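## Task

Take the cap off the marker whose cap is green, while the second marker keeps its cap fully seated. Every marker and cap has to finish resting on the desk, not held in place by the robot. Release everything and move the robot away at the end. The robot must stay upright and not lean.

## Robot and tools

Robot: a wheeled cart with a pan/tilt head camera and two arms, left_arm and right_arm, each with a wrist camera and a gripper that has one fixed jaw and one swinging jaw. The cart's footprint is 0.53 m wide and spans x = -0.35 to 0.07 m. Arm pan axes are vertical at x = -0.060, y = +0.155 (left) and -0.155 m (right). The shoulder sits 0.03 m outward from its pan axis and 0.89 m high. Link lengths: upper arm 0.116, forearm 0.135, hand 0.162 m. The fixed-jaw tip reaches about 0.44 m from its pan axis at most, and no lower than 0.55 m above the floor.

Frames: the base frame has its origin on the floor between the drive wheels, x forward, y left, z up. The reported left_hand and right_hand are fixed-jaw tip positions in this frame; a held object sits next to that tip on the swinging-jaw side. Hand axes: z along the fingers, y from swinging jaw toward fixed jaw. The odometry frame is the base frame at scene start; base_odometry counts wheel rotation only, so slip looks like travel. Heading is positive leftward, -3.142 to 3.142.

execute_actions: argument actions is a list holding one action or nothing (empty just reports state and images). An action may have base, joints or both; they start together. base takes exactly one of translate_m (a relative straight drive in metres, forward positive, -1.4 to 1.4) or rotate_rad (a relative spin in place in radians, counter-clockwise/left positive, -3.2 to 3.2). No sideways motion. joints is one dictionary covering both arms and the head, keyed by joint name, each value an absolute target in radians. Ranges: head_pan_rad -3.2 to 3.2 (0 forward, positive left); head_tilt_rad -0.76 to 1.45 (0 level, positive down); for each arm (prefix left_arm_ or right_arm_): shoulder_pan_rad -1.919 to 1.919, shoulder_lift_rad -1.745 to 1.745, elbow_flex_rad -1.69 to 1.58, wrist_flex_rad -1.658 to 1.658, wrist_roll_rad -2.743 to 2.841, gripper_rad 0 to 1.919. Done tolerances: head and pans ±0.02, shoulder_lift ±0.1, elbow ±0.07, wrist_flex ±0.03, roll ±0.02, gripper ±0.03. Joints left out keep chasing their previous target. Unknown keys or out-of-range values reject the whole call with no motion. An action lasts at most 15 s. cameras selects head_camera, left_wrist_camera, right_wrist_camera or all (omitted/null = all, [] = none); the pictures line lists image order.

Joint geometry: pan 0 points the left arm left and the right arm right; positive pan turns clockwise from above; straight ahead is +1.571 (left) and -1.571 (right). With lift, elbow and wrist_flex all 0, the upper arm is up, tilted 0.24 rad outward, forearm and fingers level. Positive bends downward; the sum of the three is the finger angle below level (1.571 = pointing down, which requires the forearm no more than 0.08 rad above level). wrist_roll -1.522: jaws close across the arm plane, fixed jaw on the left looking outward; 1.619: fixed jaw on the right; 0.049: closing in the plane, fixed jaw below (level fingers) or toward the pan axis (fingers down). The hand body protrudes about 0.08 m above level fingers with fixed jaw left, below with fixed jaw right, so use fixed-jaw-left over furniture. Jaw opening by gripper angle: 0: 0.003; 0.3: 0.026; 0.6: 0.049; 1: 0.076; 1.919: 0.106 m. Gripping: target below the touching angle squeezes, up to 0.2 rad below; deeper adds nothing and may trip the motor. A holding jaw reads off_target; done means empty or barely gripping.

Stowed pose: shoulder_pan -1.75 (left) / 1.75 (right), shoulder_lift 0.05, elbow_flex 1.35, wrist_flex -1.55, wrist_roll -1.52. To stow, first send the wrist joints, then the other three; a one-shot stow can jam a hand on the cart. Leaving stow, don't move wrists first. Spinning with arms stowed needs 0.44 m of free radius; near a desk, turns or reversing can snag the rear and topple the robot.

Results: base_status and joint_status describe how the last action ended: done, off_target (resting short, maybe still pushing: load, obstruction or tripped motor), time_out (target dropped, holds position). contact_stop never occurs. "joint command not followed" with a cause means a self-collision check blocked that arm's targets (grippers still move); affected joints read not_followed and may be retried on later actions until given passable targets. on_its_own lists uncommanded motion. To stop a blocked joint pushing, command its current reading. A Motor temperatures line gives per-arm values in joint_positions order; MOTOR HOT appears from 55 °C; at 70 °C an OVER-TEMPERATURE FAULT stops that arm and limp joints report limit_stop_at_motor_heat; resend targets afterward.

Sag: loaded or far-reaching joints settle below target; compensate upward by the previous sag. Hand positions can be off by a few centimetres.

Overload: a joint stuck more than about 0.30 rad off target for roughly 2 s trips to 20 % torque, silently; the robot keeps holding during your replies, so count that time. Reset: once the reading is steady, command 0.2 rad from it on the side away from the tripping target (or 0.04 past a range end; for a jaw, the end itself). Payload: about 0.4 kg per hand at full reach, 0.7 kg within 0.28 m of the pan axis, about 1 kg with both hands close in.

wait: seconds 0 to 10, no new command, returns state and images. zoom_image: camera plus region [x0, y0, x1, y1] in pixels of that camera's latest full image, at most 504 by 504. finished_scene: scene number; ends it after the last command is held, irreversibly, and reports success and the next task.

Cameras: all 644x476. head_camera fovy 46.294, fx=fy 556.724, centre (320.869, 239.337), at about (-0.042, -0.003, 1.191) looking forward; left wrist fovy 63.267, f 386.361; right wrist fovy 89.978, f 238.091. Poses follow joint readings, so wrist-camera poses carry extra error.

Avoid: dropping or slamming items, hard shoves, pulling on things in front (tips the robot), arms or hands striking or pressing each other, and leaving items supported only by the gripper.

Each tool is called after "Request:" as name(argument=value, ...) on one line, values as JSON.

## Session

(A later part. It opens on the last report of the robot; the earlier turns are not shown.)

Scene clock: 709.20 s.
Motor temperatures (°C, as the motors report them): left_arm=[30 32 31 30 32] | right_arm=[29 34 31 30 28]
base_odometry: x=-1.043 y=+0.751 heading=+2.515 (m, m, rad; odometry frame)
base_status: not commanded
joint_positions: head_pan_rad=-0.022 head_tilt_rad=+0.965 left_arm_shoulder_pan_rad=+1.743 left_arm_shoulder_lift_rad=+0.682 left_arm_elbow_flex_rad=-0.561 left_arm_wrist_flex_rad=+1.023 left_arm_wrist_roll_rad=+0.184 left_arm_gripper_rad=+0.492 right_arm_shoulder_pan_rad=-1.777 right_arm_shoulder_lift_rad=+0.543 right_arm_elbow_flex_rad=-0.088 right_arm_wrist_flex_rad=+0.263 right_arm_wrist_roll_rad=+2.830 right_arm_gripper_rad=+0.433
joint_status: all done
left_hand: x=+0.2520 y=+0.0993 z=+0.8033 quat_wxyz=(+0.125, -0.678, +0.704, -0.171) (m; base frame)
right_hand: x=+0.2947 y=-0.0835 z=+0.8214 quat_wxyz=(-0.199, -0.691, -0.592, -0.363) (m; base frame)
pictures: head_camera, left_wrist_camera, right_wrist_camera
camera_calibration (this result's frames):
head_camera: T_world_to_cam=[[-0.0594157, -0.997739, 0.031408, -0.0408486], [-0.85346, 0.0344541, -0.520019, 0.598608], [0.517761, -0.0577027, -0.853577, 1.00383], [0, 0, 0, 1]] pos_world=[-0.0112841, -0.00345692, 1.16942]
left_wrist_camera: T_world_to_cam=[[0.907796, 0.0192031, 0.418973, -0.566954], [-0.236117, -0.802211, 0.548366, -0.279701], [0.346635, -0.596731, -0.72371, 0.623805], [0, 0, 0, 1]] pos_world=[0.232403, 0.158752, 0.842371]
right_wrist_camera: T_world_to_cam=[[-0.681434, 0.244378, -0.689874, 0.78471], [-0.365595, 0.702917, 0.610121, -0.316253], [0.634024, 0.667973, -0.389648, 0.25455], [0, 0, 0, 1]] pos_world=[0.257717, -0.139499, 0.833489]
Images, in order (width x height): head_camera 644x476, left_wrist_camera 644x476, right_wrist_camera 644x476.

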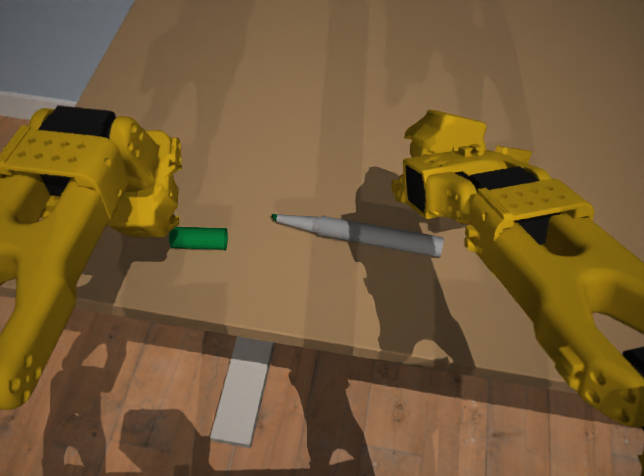

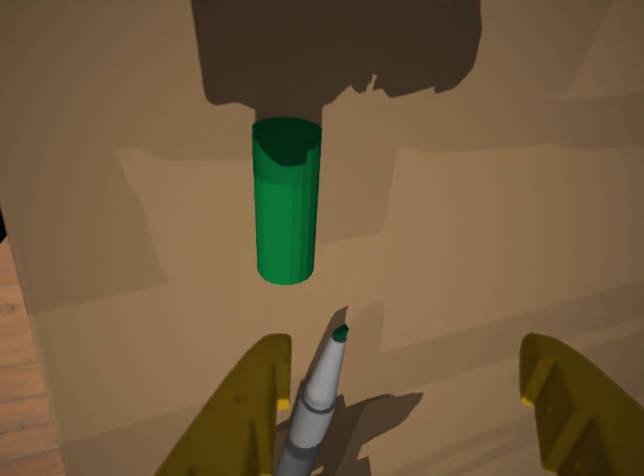

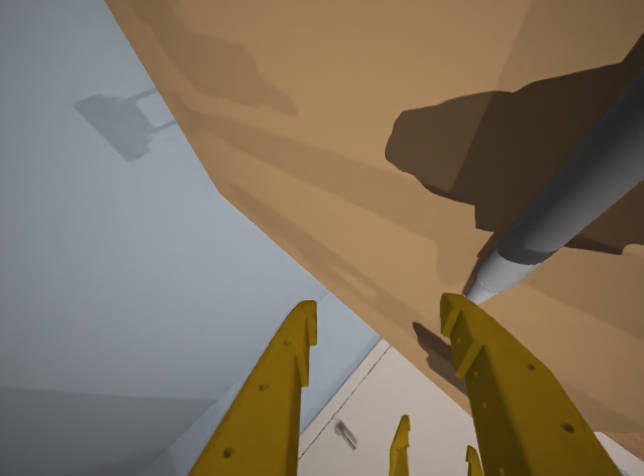

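Request:
execute_actions(actions=[{"base": {"translate_m": -0.4}, "joints": {"left_arm_shoulder_lift_rad": 0.4, "right_arm_shoulder_lift_rad": 0.3, "head_tilt_rad": 0.62}}])

Scene clock: 714.33 s.
Motor temperatures (°C, as the motors report them): left_arm=[30 32 31 30 32] | right_arm=[29 34 31 30 28]
base_odometry: x=-0.719 y=+0.517 heading=+2.517 (m, m, rad; odometry frame)
base_status: done
joint_positions: head_pan_rad=-0.022 head_tilt_rad=+0.634 left_arm_shoulder_pan_rad=+1.743 left_arm_shoulder_lift_rad=+0.459 left_arm_elbow_flex_rad=-0.561 left_arm_wrist_flex_rad=+1.025 left_arm_wrist_roll_rad=+0.184 left_arm_gripper_rad=+0.492 right_arm_shoulder_pan_rad=-1.777 right_arm_shoulder_lift_rad=+0.359 right_arm_elbow_flex_rad=-0.087 right_arm_wrist_flex_rad=+0.263 right_arm_wrist_roll_rad=+2.830 right_arm_gripper_rad=+0.433
joint_status: all done
left_hand: x=+0.2646 y=+0.0971 z=+0.8687 quat_wxyz=(+0.188, -0.658, +0.682, -0.257) (m; base frame)
right_hand: x=+0.3021 y=-0.0819 z=+0.8829 quat_wxyz=(-0.238, -0.660, -0.565, -0.434) (m; base frame)
pictures: head_camera, left_wrist_camera, right_wrist_camera
camera_calibration (this result's frames):
head_camera: T_world_to_cam=[[-0.0675918, -0.997559, 0.0175527, -0.0252855], [-0.638135, 0.0297011, -0.769351, 0.89571], [0.766951, -0.0632029, -0.638585, 0.768088], [0, 0, 0, 1]] pos_world=[-0.019211, -0.00328195, 1.18005]
left_wrist_camera: T_world_to_cam=[[0.796023, 0.0386328, 0.604033, -0.738732], [-0.35221, -0.782031, 0.514175, -0.255845], [0.492236, -0.622041, -0.608907, 0.529631], [0, 0, 0, 1]] pos_world=[0.237233, 0.157913, 0.900264]
right_wrist_camera: T_world_to_cam=[[-0.548834, 0.272172, -0.790382, 0.882719], [-0.470522, 0.680924, 0.561206, -0.279071], [0.690934, 0.679901, -0.245651, 0.129457], [0, 0, 0, 1]] pos_world=[0.263711, -0.138243, 0.886103]
Images, in order (width x height): head_camera 644x476, left_wrist_camera 644x476, right_wrist_camera 644x476.

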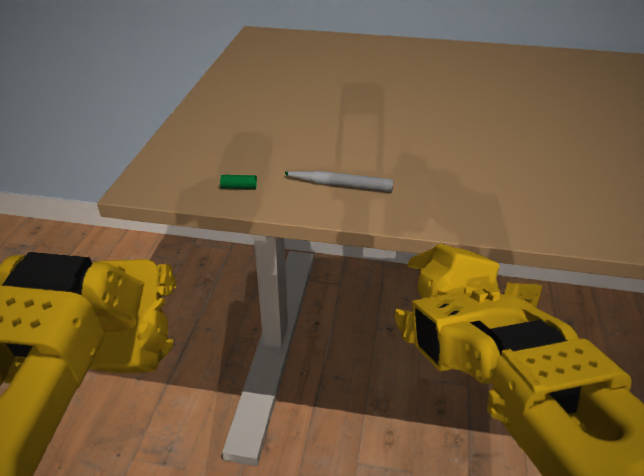

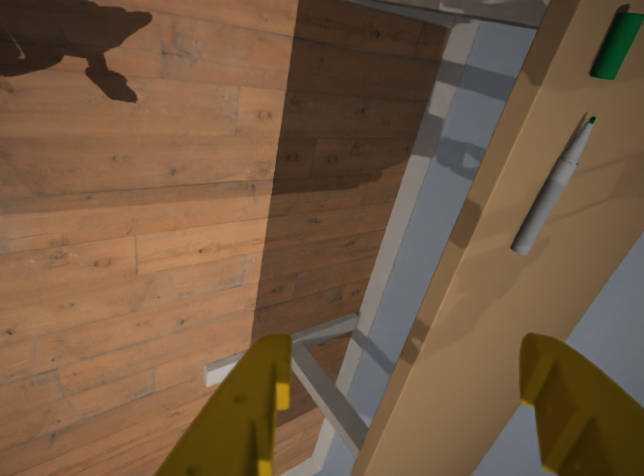

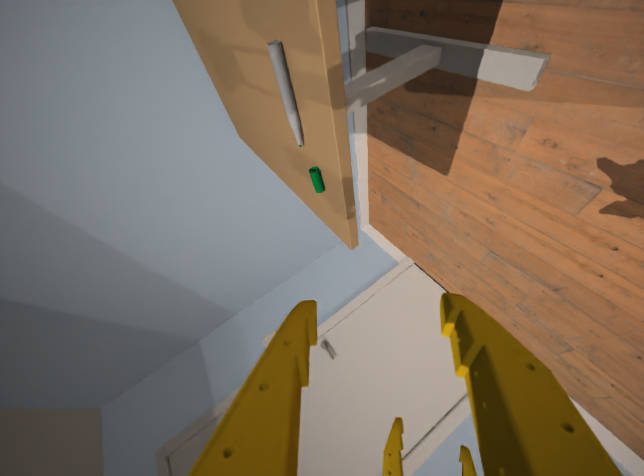

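The green cap and the uncapped marker are both resting on the desk, and the robot has backed clear. I'm ending scene 2.

Request:
finished_scene(scene=2)

The scene is finished: the task was done.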